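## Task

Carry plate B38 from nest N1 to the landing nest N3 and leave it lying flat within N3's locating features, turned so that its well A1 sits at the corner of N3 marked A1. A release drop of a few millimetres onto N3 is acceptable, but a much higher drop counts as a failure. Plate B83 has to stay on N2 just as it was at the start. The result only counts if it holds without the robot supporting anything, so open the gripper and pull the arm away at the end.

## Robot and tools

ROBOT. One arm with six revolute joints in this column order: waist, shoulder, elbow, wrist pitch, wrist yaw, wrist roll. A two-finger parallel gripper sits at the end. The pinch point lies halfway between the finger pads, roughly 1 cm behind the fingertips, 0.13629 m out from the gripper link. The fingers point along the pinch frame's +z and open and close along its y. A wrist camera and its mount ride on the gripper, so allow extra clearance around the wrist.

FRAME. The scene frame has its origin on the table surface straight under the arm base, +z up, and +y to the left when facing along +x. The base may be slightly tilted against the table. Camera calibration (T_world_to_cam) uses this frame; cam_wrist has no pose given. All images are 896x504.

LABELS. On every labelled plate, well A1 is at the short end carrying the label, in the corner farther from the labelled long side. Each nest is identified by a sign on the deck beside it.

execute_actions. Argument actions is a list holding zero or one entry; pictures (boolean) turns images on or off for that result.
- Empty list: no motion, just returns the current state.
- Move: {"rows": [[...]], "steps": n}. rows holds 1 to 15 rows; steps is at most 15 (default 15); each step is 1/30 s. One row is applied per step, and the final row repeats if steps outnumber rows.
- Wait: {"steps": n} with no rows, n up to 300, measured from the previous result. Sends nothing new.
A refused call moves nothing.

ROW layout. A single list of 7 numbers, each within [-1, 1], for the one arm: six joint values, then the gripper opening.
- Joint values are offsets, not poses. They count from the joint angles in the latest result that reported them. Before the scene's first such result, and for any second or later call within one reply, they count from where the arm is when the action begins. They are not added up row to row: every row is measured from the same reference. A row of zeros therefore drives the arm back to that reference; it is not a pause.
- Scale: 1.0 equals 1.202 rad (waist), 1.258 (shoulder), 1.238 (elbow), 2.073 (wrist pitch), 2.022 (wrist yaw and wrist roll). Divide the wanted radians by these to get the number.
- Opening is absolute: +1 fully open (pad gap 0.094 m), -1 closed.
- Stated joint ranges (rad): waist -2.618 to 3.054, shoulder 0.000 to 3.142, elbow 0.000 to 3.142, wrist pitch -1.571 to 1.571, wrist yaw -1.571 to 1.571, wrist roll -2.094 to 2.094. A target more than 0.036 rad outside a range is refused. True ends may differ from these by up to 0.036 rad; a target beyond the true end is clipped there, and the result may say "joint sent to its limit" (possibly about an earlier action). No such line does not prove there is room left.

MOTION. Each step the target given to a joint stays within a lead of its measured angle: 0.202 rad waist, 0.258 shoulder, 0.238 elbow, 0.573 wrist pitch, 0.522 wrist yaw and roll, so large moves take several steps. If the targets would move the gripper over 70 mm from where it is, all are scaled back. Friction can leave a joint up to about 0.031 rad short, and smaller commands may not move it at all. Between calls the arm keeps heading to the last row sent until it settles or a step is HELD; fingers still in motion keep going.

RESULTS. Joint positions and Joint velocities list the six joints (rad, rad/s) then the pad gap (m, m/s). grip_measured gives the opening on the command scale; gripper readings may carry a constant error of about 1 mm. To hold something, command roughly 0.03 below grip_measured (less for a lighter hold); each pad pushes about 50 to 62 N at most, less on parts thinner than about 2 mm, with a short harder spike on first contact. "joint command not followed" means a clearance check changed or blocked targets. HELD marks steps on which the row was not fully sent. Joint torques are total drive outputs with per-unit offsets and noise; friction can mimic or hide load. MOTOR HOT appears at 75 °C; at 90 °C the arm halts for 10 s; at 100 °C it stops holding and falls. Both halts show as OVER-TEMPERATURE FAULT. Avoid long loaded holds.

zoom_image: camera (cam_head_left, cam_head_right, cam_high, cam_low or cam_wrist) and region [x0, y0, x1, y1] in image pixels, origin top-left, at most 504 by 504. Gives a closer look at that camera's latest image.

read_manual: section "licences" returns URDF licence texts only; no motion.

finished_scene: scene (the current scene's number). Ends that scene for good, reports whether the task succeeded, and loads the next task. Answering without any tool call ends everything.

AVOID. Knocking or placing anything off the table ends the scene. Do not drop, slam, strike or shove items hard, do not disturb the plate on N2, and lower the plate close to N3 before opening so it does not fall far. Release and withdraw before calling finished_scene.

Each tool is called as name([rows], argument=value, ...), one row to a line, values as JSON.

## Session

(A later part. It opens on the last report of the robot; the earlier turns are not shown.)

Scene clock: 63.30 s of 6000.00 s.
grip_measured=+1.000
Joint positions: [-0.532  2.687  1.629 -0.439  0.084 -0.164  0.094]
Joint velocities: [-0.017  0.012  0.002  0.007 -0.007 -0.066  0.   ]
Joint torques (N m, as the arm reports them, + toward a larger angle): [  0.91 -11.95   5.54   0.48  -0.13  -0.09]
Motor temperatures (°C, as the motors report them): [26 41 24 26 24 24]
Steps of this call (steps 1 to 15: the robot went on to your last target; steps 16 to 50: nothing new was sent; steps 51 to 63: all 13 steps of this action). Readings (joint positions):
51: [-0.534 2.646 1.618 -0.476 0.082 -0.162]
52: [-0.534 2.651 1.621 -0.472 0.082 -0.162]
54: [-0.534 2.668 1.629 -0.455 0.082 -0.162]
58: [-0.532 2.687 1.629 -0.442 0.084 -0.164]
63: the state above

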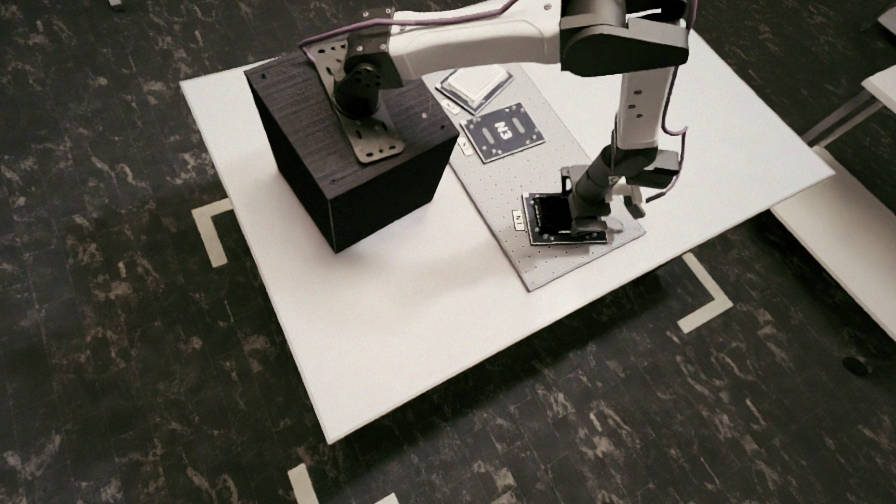

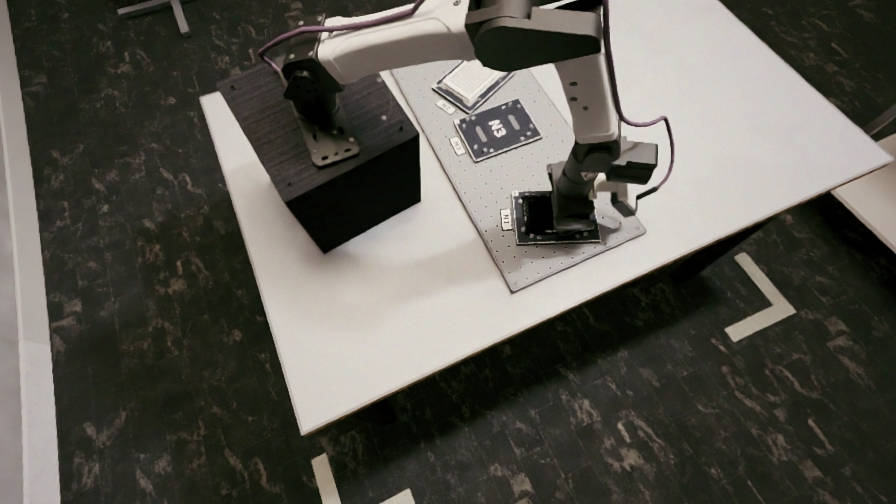

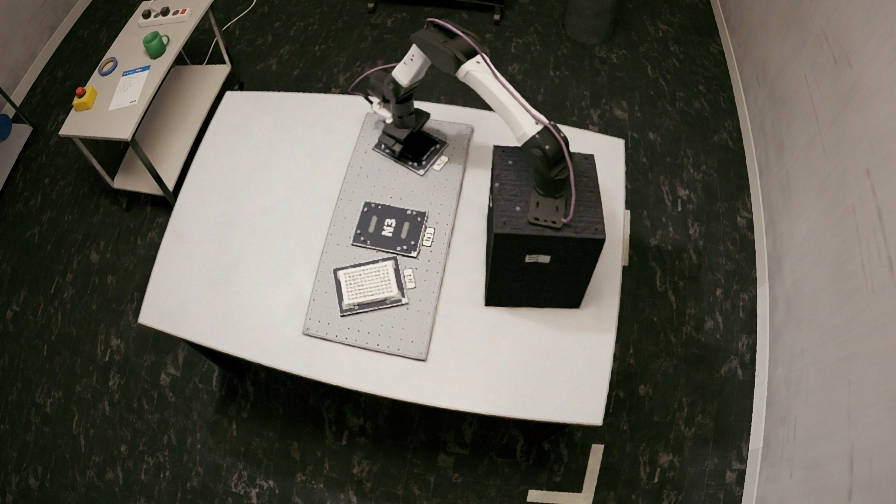

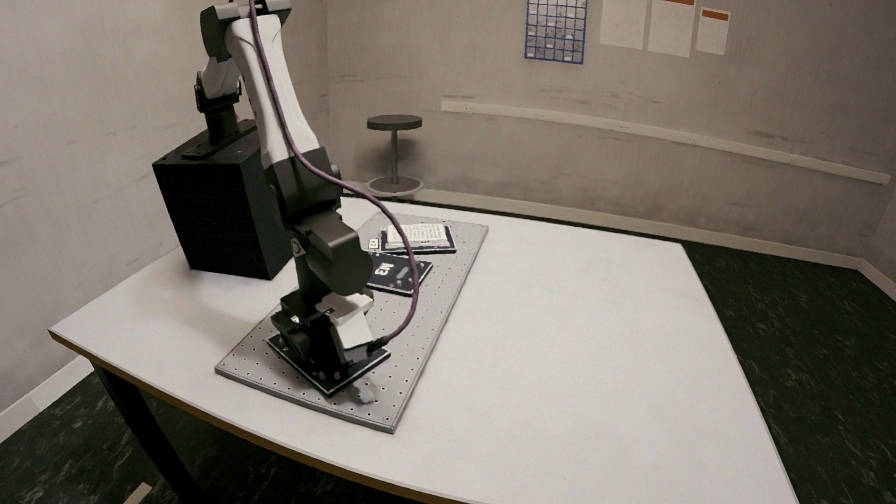

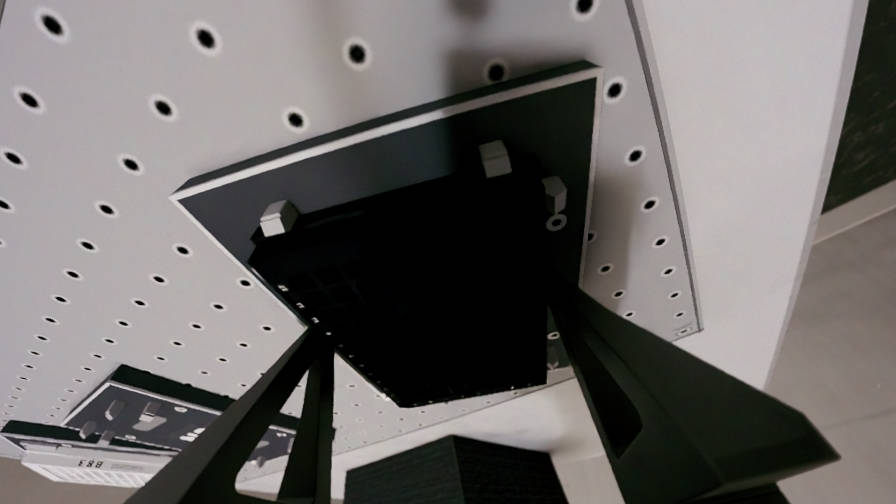

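execute_actions([
  {"rows":[[-0.008,0.012,0.004,0.006,0,0,1],[-0.008,0.016,0.004,0.008,0,0,1],[-0.008,0.016,0.004,0.008,0,0,1],[-0.008,0.016,0.004,0.008,0,0,1],[-0.008,0.016,0.004,0.008,0,0,1],[-0.008,0.016,0.004,0.008,0,0,0.9],[-0.008,0.016,0.004,0.008,0,0,0.85],[-0.008,0.016,0.004,0.008,0,0,0.8],[-0.008,0.016,0.004,0.008,0,0,0.76]]},
])

zoom_image(camera="cam_low", region=[220, 250, 420, 400])

Scene clock: 66.67 s of 6000.00 s.
grip_measured=+0.776
Joint positions: [-0.537  2.687  1.629 -0.434  0.089 -0.164  0.083]
Joint velocities: [-0.017 -0.002 -0.002  0.007 -0.037 -0.051 -0.001]
Joint torques (N m, as the arm reports them, + toward a larger angle): [  0.66 -12.42   4.8    0.56  -0.11  -0.12]
Motor temperatures (°C, as the motors report them): [26 41 25 26 24 24]
Steps of this call (steps 1 to 15: the robot went on to your last target; steps 16 to 86: nothing new was sent; steps 87 to 101: all 15 steps of this action). Readings (joint positions):
87: [-0.532 2.687 1.629 -0.438 0.084 -0.164]
88: [-0.532 2.687 1.629 -0.438 0.084 -0.164]
90: [-0.532 2.687 1.629 -0.438 0.084 -0.164]
94: [-0.535 2.687 1.629 -0.434 0.090 -0.164]
101: the state above

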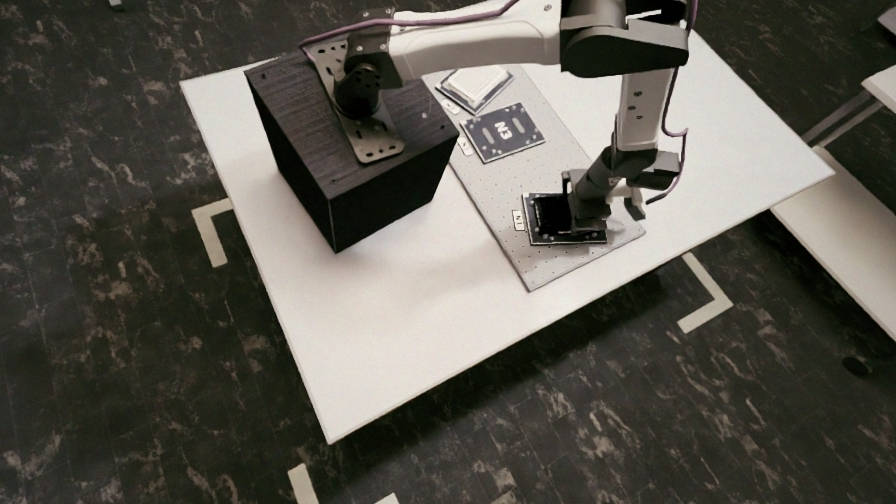

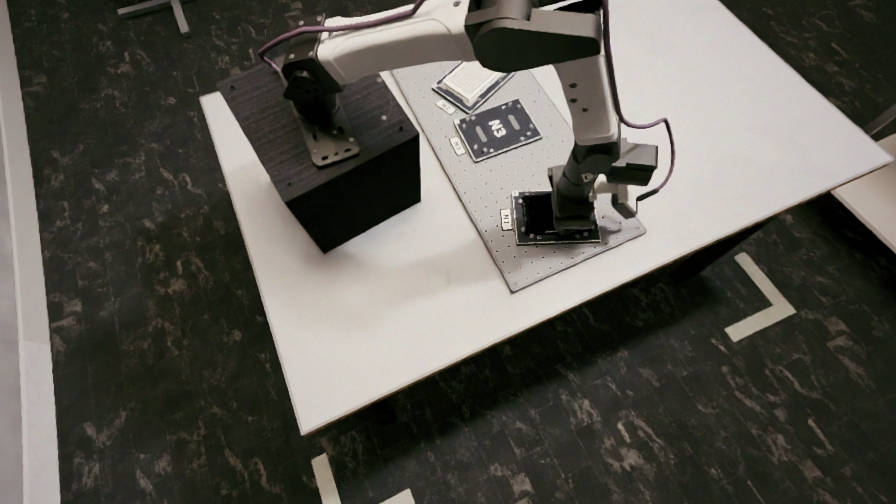

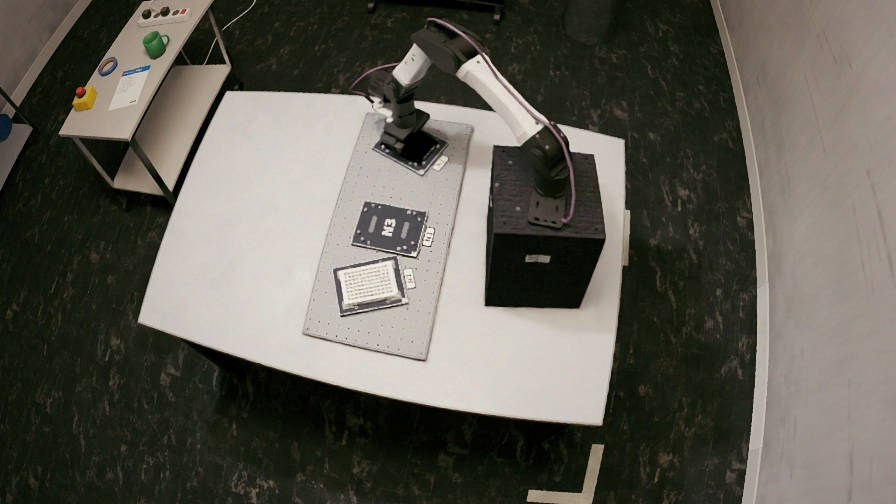

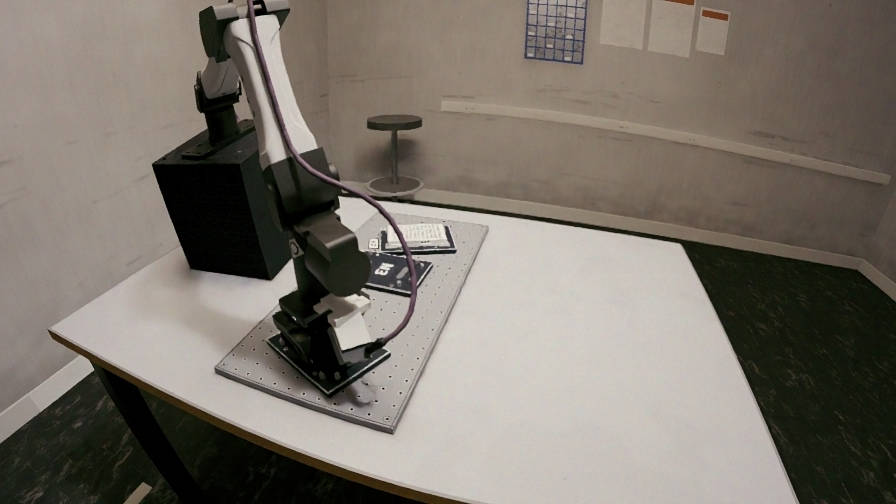

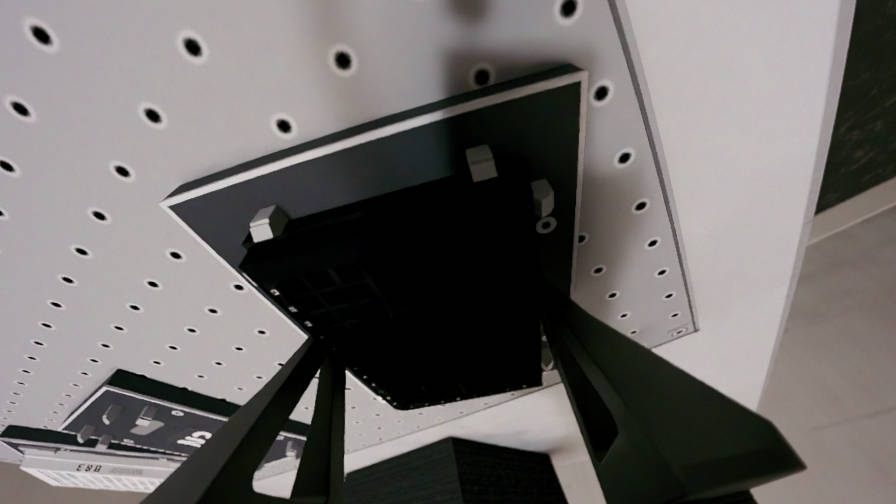

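Region (220, 250, 420, 400) of cam_low's 896x504 image, scaled by 2.520, with more detail than that image has; it fills the top 378 rows of this view, and the rest is white.

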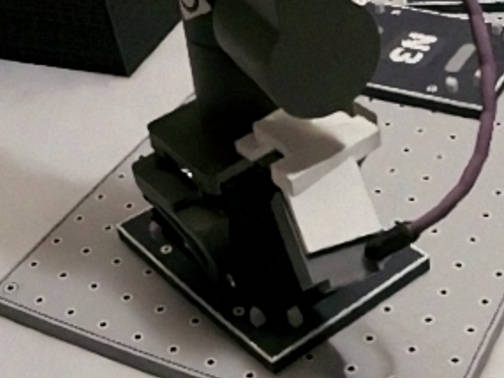

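execute_actions([
  {"rows":[[0,0,0,0,0,0,0.745],[0,0,0,0,0,0,0.745],[0,0,0,0,0,0,0.745],[0,0,0,0,0,0,0.745],[0,-0.03,-0.01,-0.01,0,0,0.745],[0,-0.06,-0.02,-0.02,0,0,0.745],[0,-0.09,-0.03,-0.03,0,0,0.745],[0,-0.12,-0.04,-0.04,0,0,0.745],[0,-0.14,-0.05,-0.05,0,0,0.745]]},
])

Scene clock: 68.00 s of 6000.00 s.
grip_measured=+0.765
Joint positions: [-0.537  2.509  1.581 -0.507  0.087 -0.164  0.083]
Joint velocities: [-0.012 -0.071  0.007 -0.037  0.037 -0.007 -0.001]
Joint torques (N m, as the arm reports them, + toward a larger angle): [  1.06 -13.46   4.34   0.25  -0.07  -0.1 ]
Motor temperatures (°C, as the motors report them): [26 42 25 26 24 24]
Steps of this call (steps 1 to 15: the robot went on to your last target; steps 16 to 25: nothing new was sent; steps 26 to 40: all 15 steps of this action). Readings (joint positions):
26: [-0.537 2.687 1.629 -0.434 0.089 -0.164]
27: [-0.537 2.687 1.629 -0.434 0.089 -0.164]
29: [-0.537 2.687 1.629 -0.434 0.089 -0.164]
33: [-0.537 2.645 1.606 -0.452 0.087 -0.164]
40: the state above

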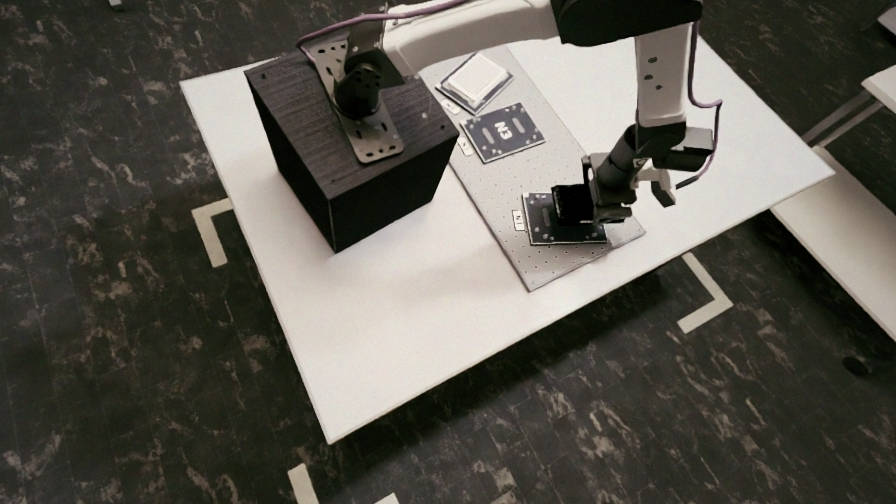

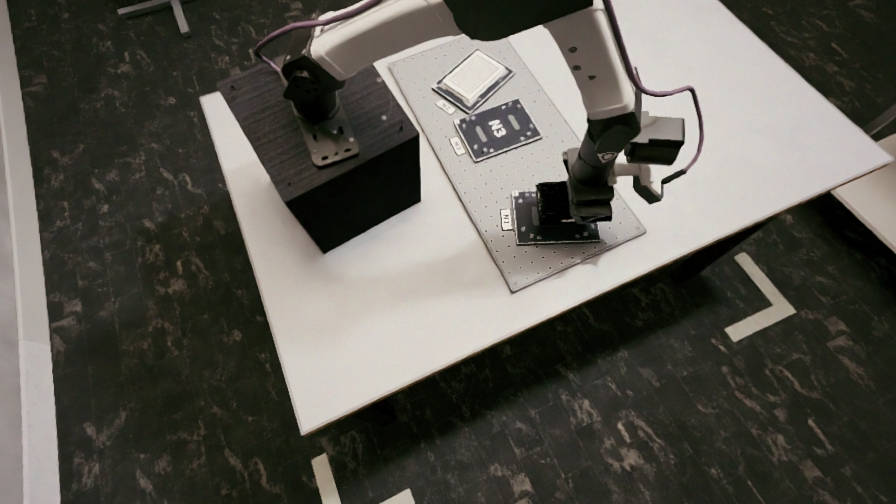

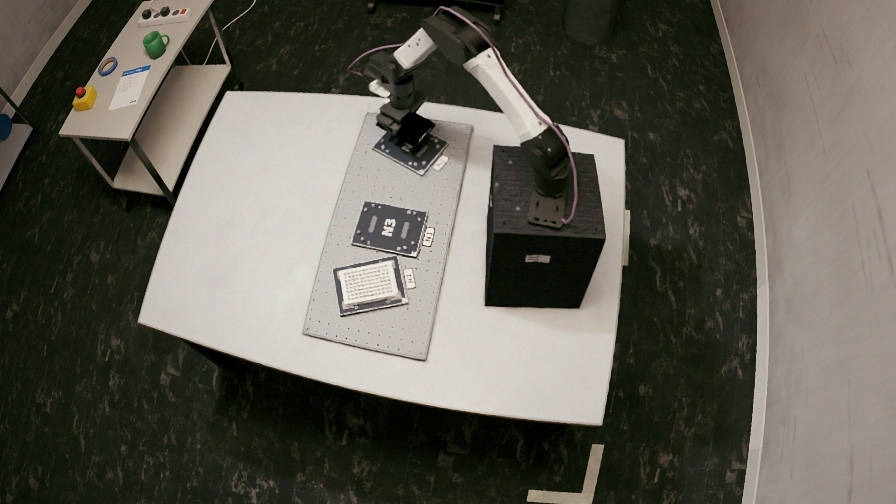

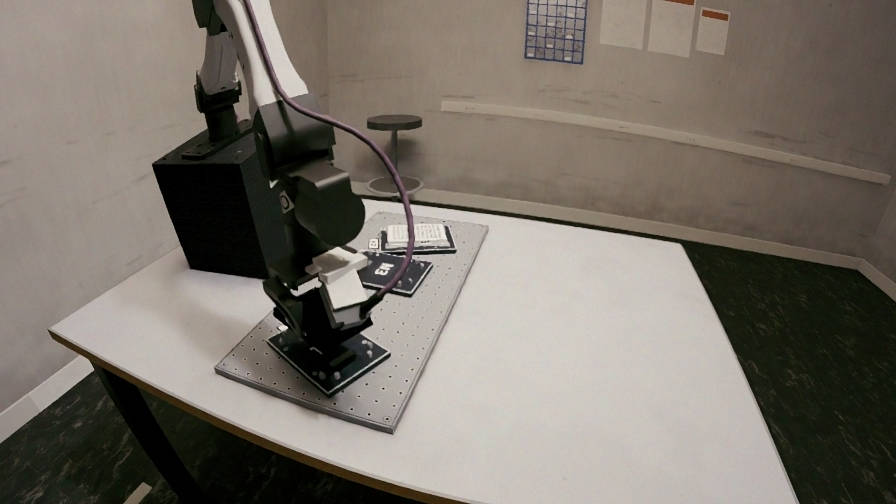

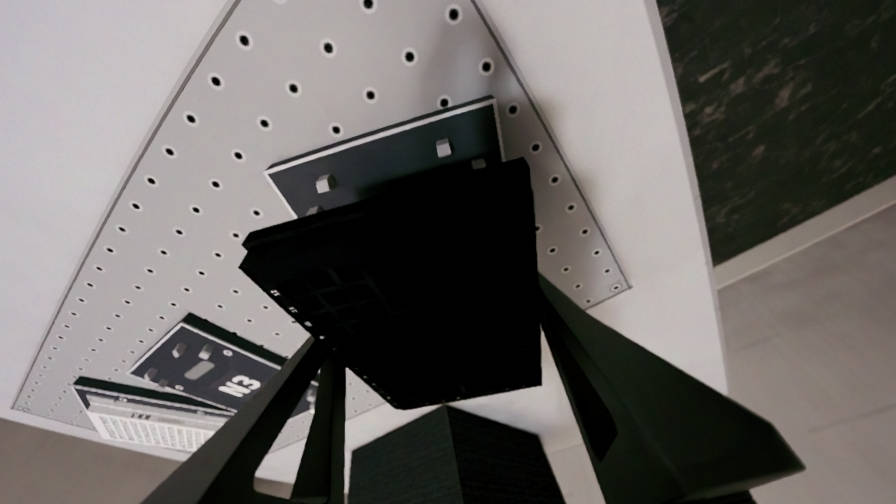

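execute_actions([
  {"rows":[[0.04,0,-0.02,0.007,0,0.01,0.745],[0.09,0,-0.045,0.016,0,0.02,0.745],[0.14,-0.005,-0.07,0.026,0,0.03,0.745],[0.19,-0.01,-0.1,0.035,0.005,0.045,0.745],[0.24,-0.01,-0.125,0.045,0.005,0.055,0.745],[0.29,-0.015,-0.15,0.054,0.007,0.067,0.745],[0.34,-0.015,-0.175,0.063,0.01,0.08,0.745],[0.39,-0.02,-0.2,0.072,0.01,0.09,0.745],[0.44,-0.02,-0.225,0.081,0.012,0.1,0.745],[0.48,-0.025,-0.245,0.089,0.013,0.11,0.745],[0.503,-0.025,-0.258,0.093,0.014,0.116,0.745]]},
])

execute_actions([
  {"steps":8},
])

Scene clock: 73.27 s of 6000.00 s.
grip_measured=+0.765
Joint positions: [ 0.112  2.508  1.276 -0.351  0.095  0.02   0.083]
Joint velocities: [ 0.422  0.022 -0.183 -0.007 -0.11   0.242  0.001]
Joint torques (N m, as the arm reports them, + toward a larger angle): [ -4.02 -14.55   3.72   0.83   0.35   0.09]
Motor temperatures (°C, as the motors report them): [26 43 25 26 24 24]
Steps of this call (steps 1 to 30: the robot went on to your last target; steps 31 to 90: nothing new was sent; then 1.77 s passed at rest; steps 91 to 105: all 15 steps of this action). Readings (joint positions):
91: [-0.533 2.508 1.579 -0.526 0.088 -0.162]
92: [-0.522 2.508 1.572 -0.514 0.092 -0.155]
94: [-0.464 2.508 1.540 -0.480 0.102 -0.135]
98: [-0.257 2.508 1.437 -0.418 0.105 -0.081]
105: the state above

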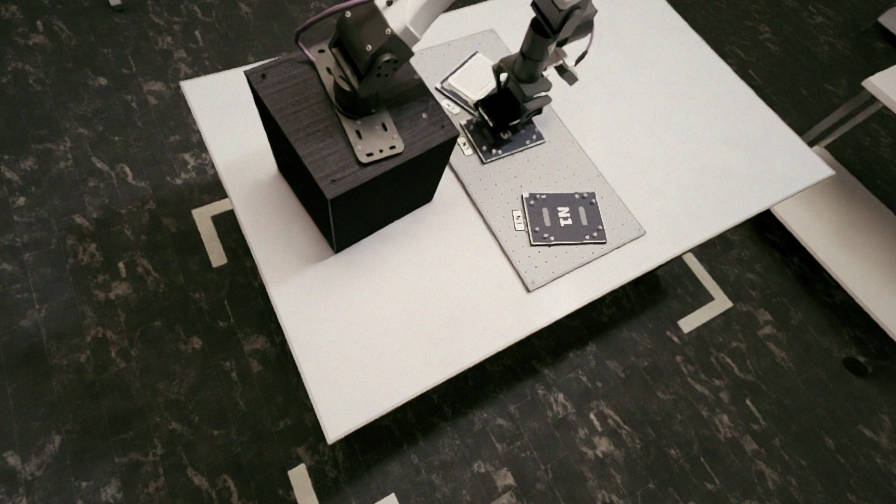

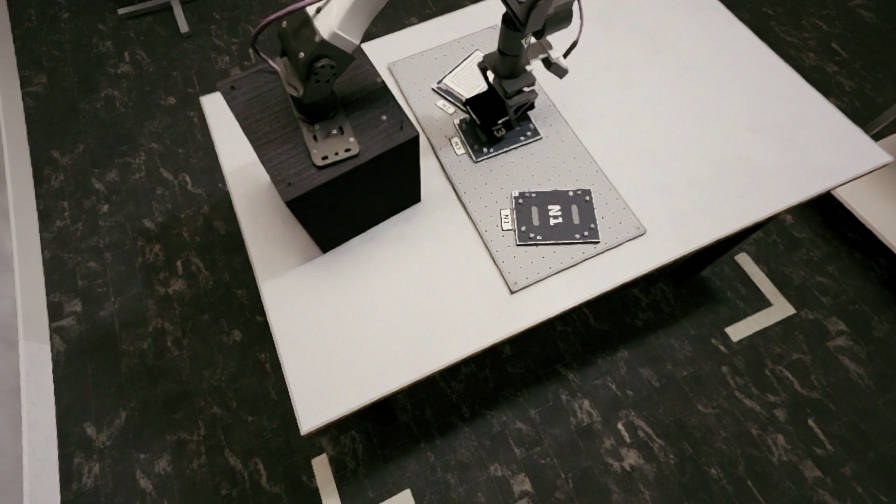

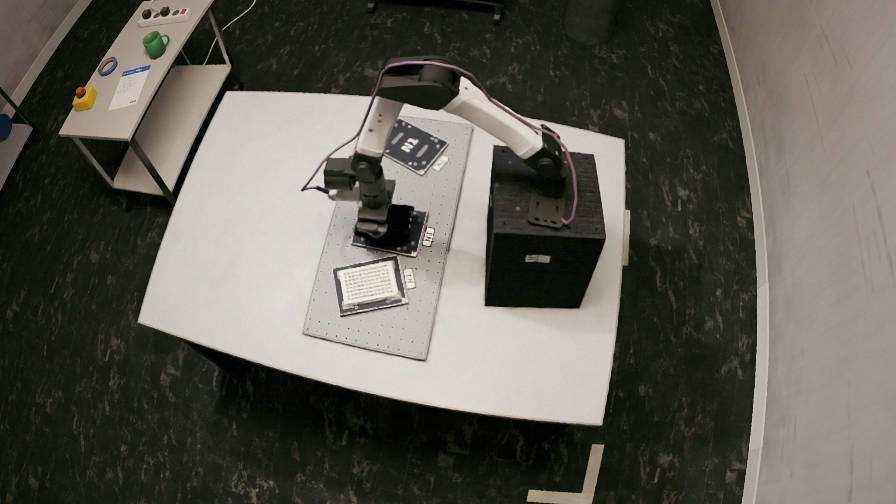

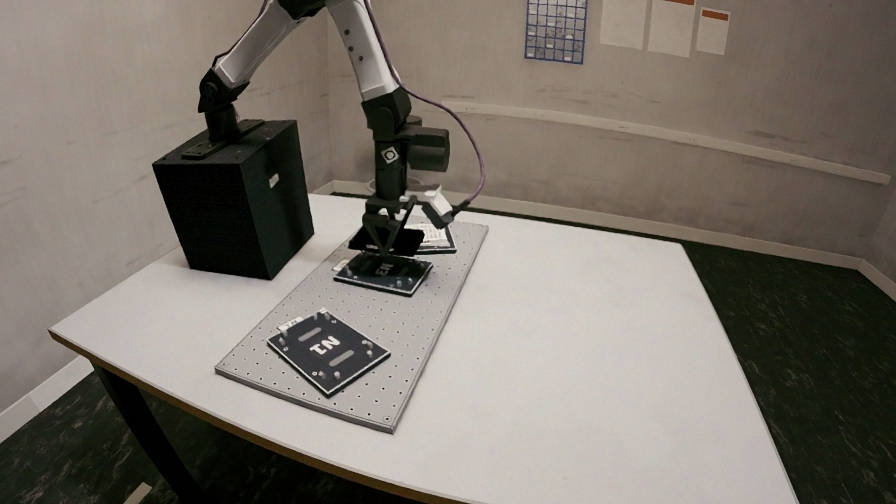

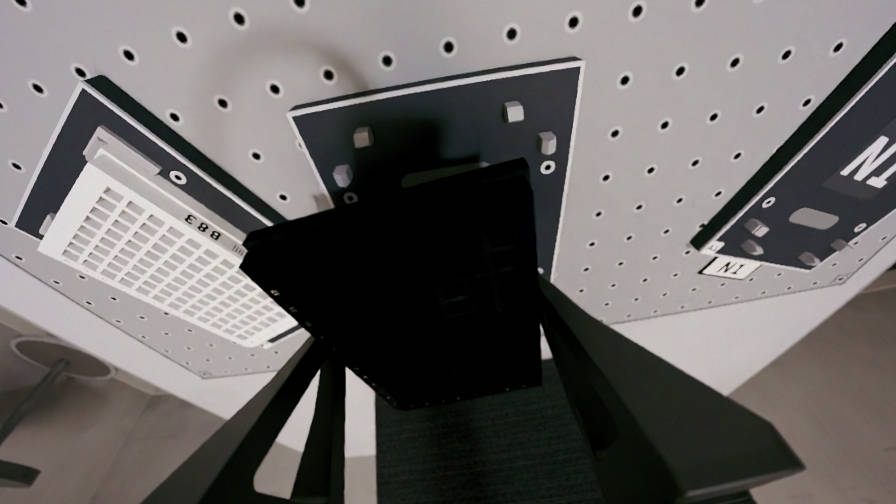

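Scene clock: 73.53 s of 6000.00 s.
grip_measured=+0.765
Joint positions: [ 0.063  2.508  1.271 -0.329  0.108  0.055  0.083]
Joint velocities: [-0.022  0.007  0.002  0.154  0.022  0.095  0.001]
Joint torques (N m, as the arm reports them, + toward a larger angle): [  1.73 -14.55   3.2    0.53  -0.09  -0.02]
Motor temperatures (°C, as the motors report them): [26 43 25 26 24 24]
Steps of this call (steps 1 to 8: the robot went on to your last target). Readings (joint positions):
1: [0.119 2.508 1.272 -0.350 0.094 0.026]
2: [0.114 2.508 1.271 -0.348 0.094 0.033]
4: [0.091 2.508 1.271 -0.339 0.097 0.042]
8: the state above

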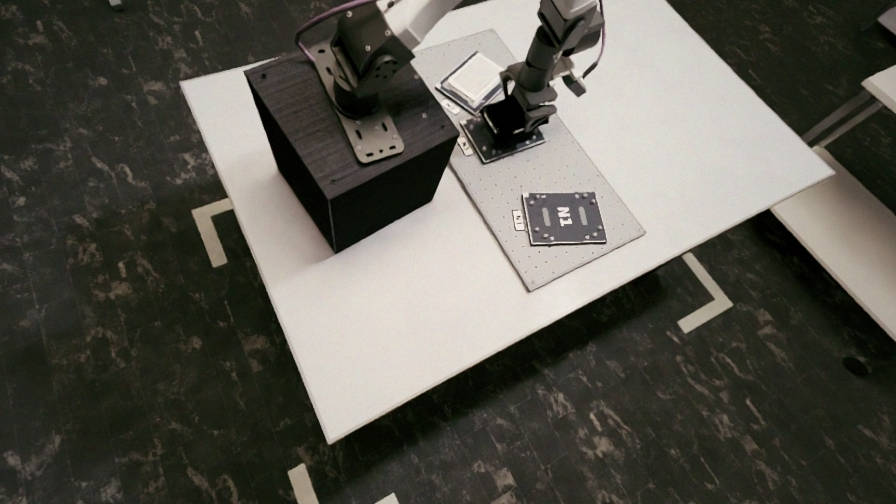

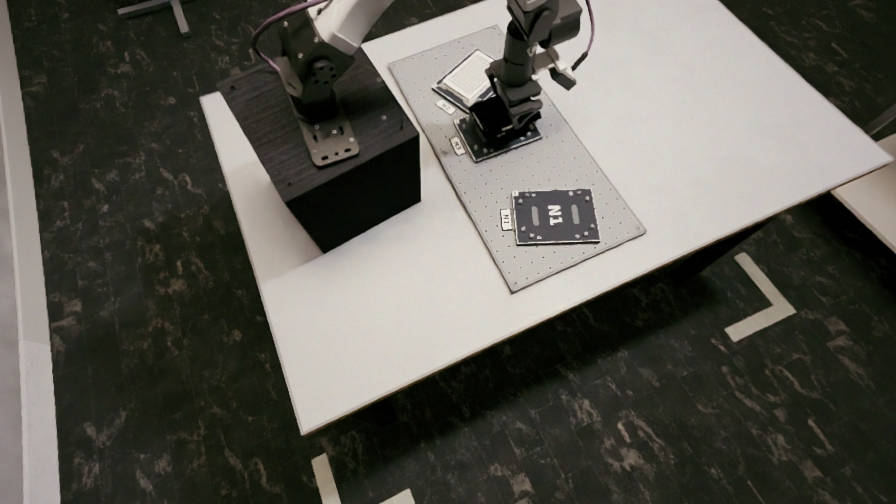

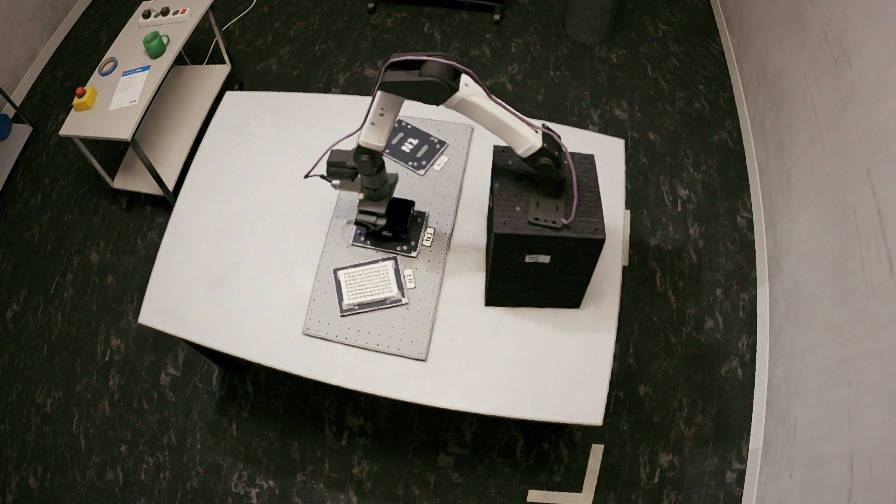

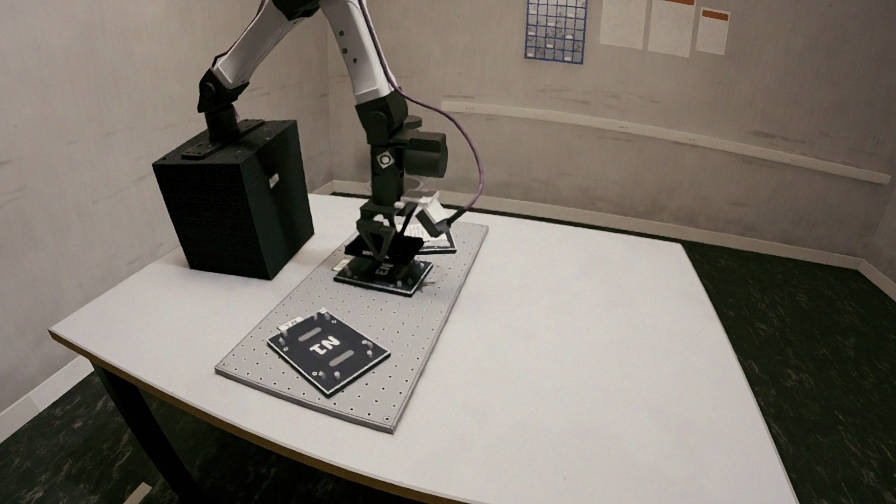

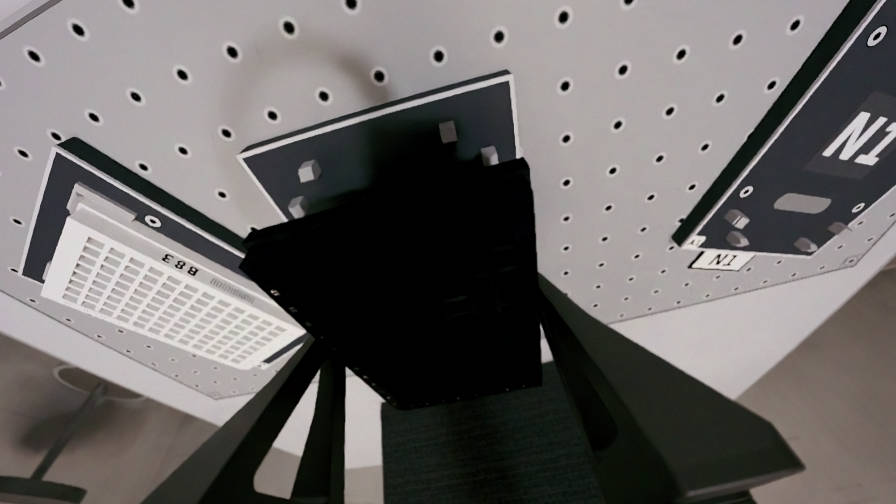

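execute_actions([
  {"rows":[[0,0.02,0.005,0.008,0,0,0.745],[0,0.04,0.01,0.016,0,0,0.745],[0,0.06,0.015,0.025,0,0.005,0.745]],"steps":14},
])

zoom_image(camera="cam_low", region=[300, 190, 480, 320])

Scene clock: 75.93 s of 6000.00 s.
grip_measured=+0.765
Joint positions: [ 0.064  2.576  1.276 -0.288  0.109  0.061  0.083]
Joint velocities: [-0.022  0.002 -0.002 -0.037 -0.037 -0.022 -0.001]
Joint torques (N m, as the arm reports them, + toward a larger angle): [  1.24 -11.62   4.59   0.51  -0.09  -0.06]
Motor temperatures (°C, as the motors report them): [26 44 24 26 24 24]
Steps of this call (steps 1 to 30: the robot went on to your last target; steps 31 to 58: nothing new was sent; steps 59 to 72: all 14 steps of this action). Readings (joint positions):
59: [0.064 2.508 1.271 -0.323 0.109 0.061]
60: [0.064 2.512 1.271 -0.320 0.109 0.061]
62: [0.064 2.531 1.275 -0.303 0.109 0.061]
66: [0.064 2.571 1.276 -0.293 0.109 0.061]
72: the state above

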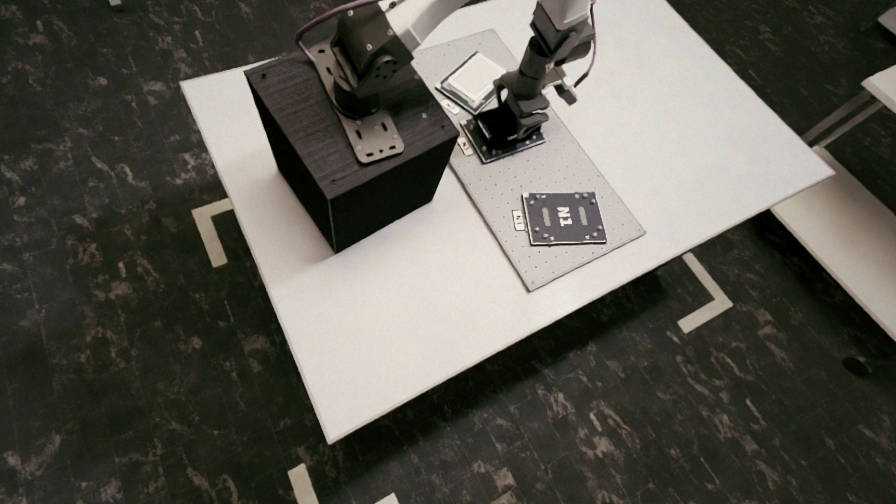

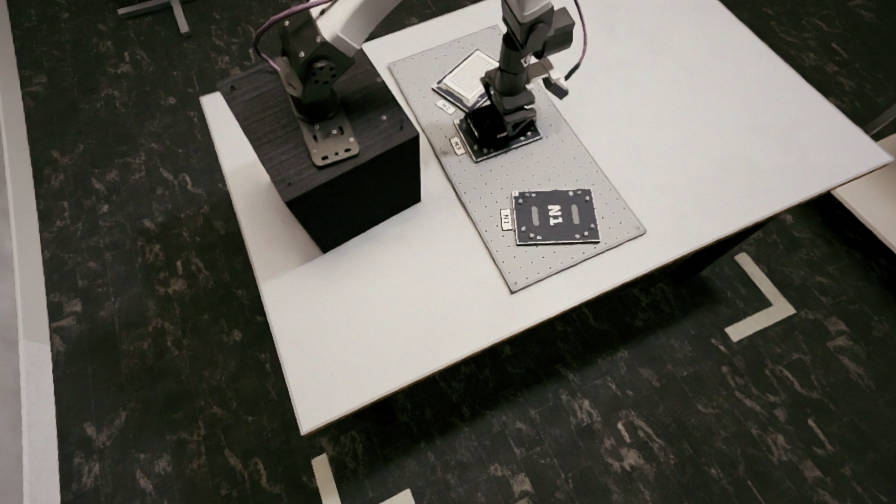

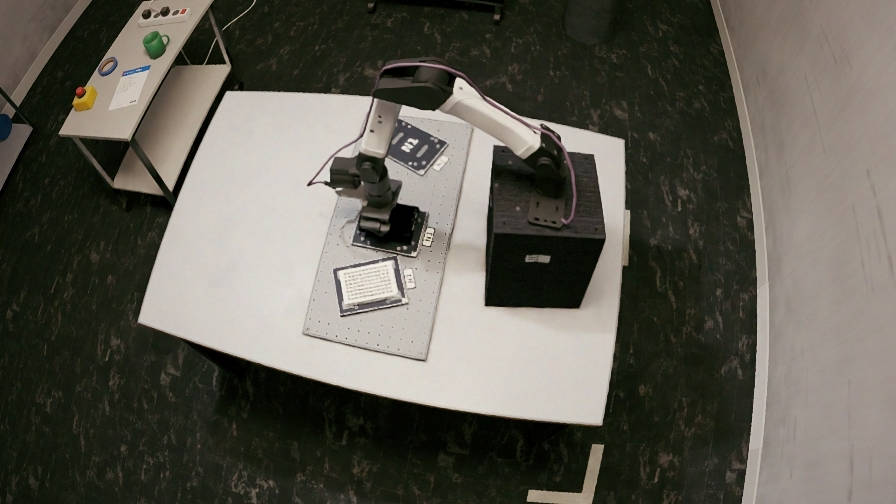

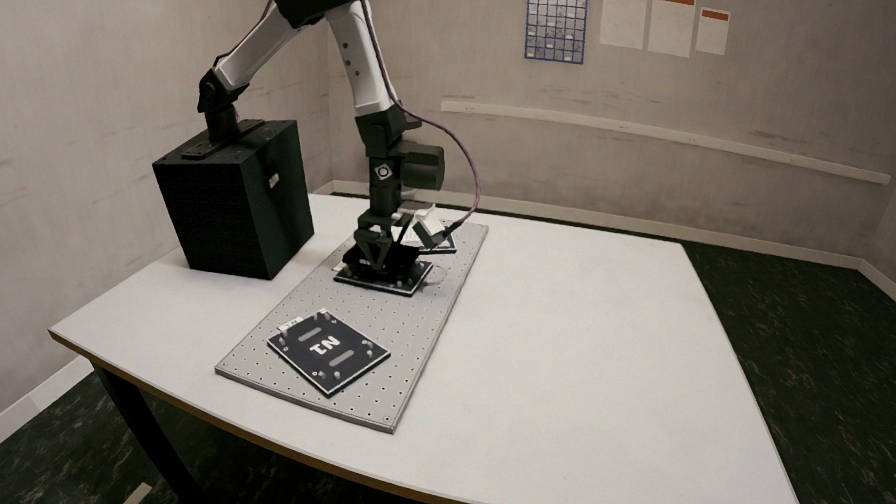

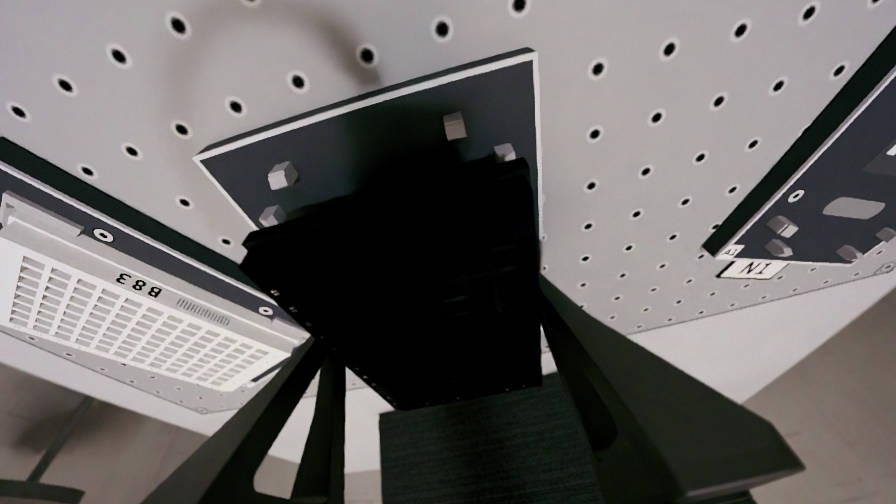

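Region (300, 190, 480, 320) of cam_low's 896x504 image, scaled by 2.800, with more detail than that image has.

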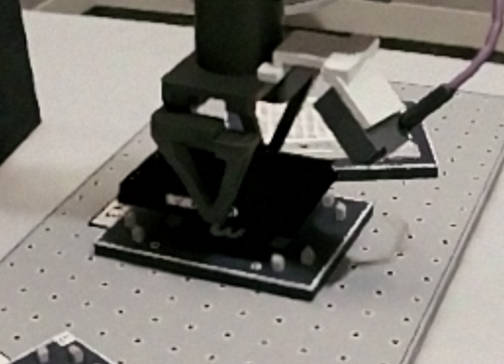

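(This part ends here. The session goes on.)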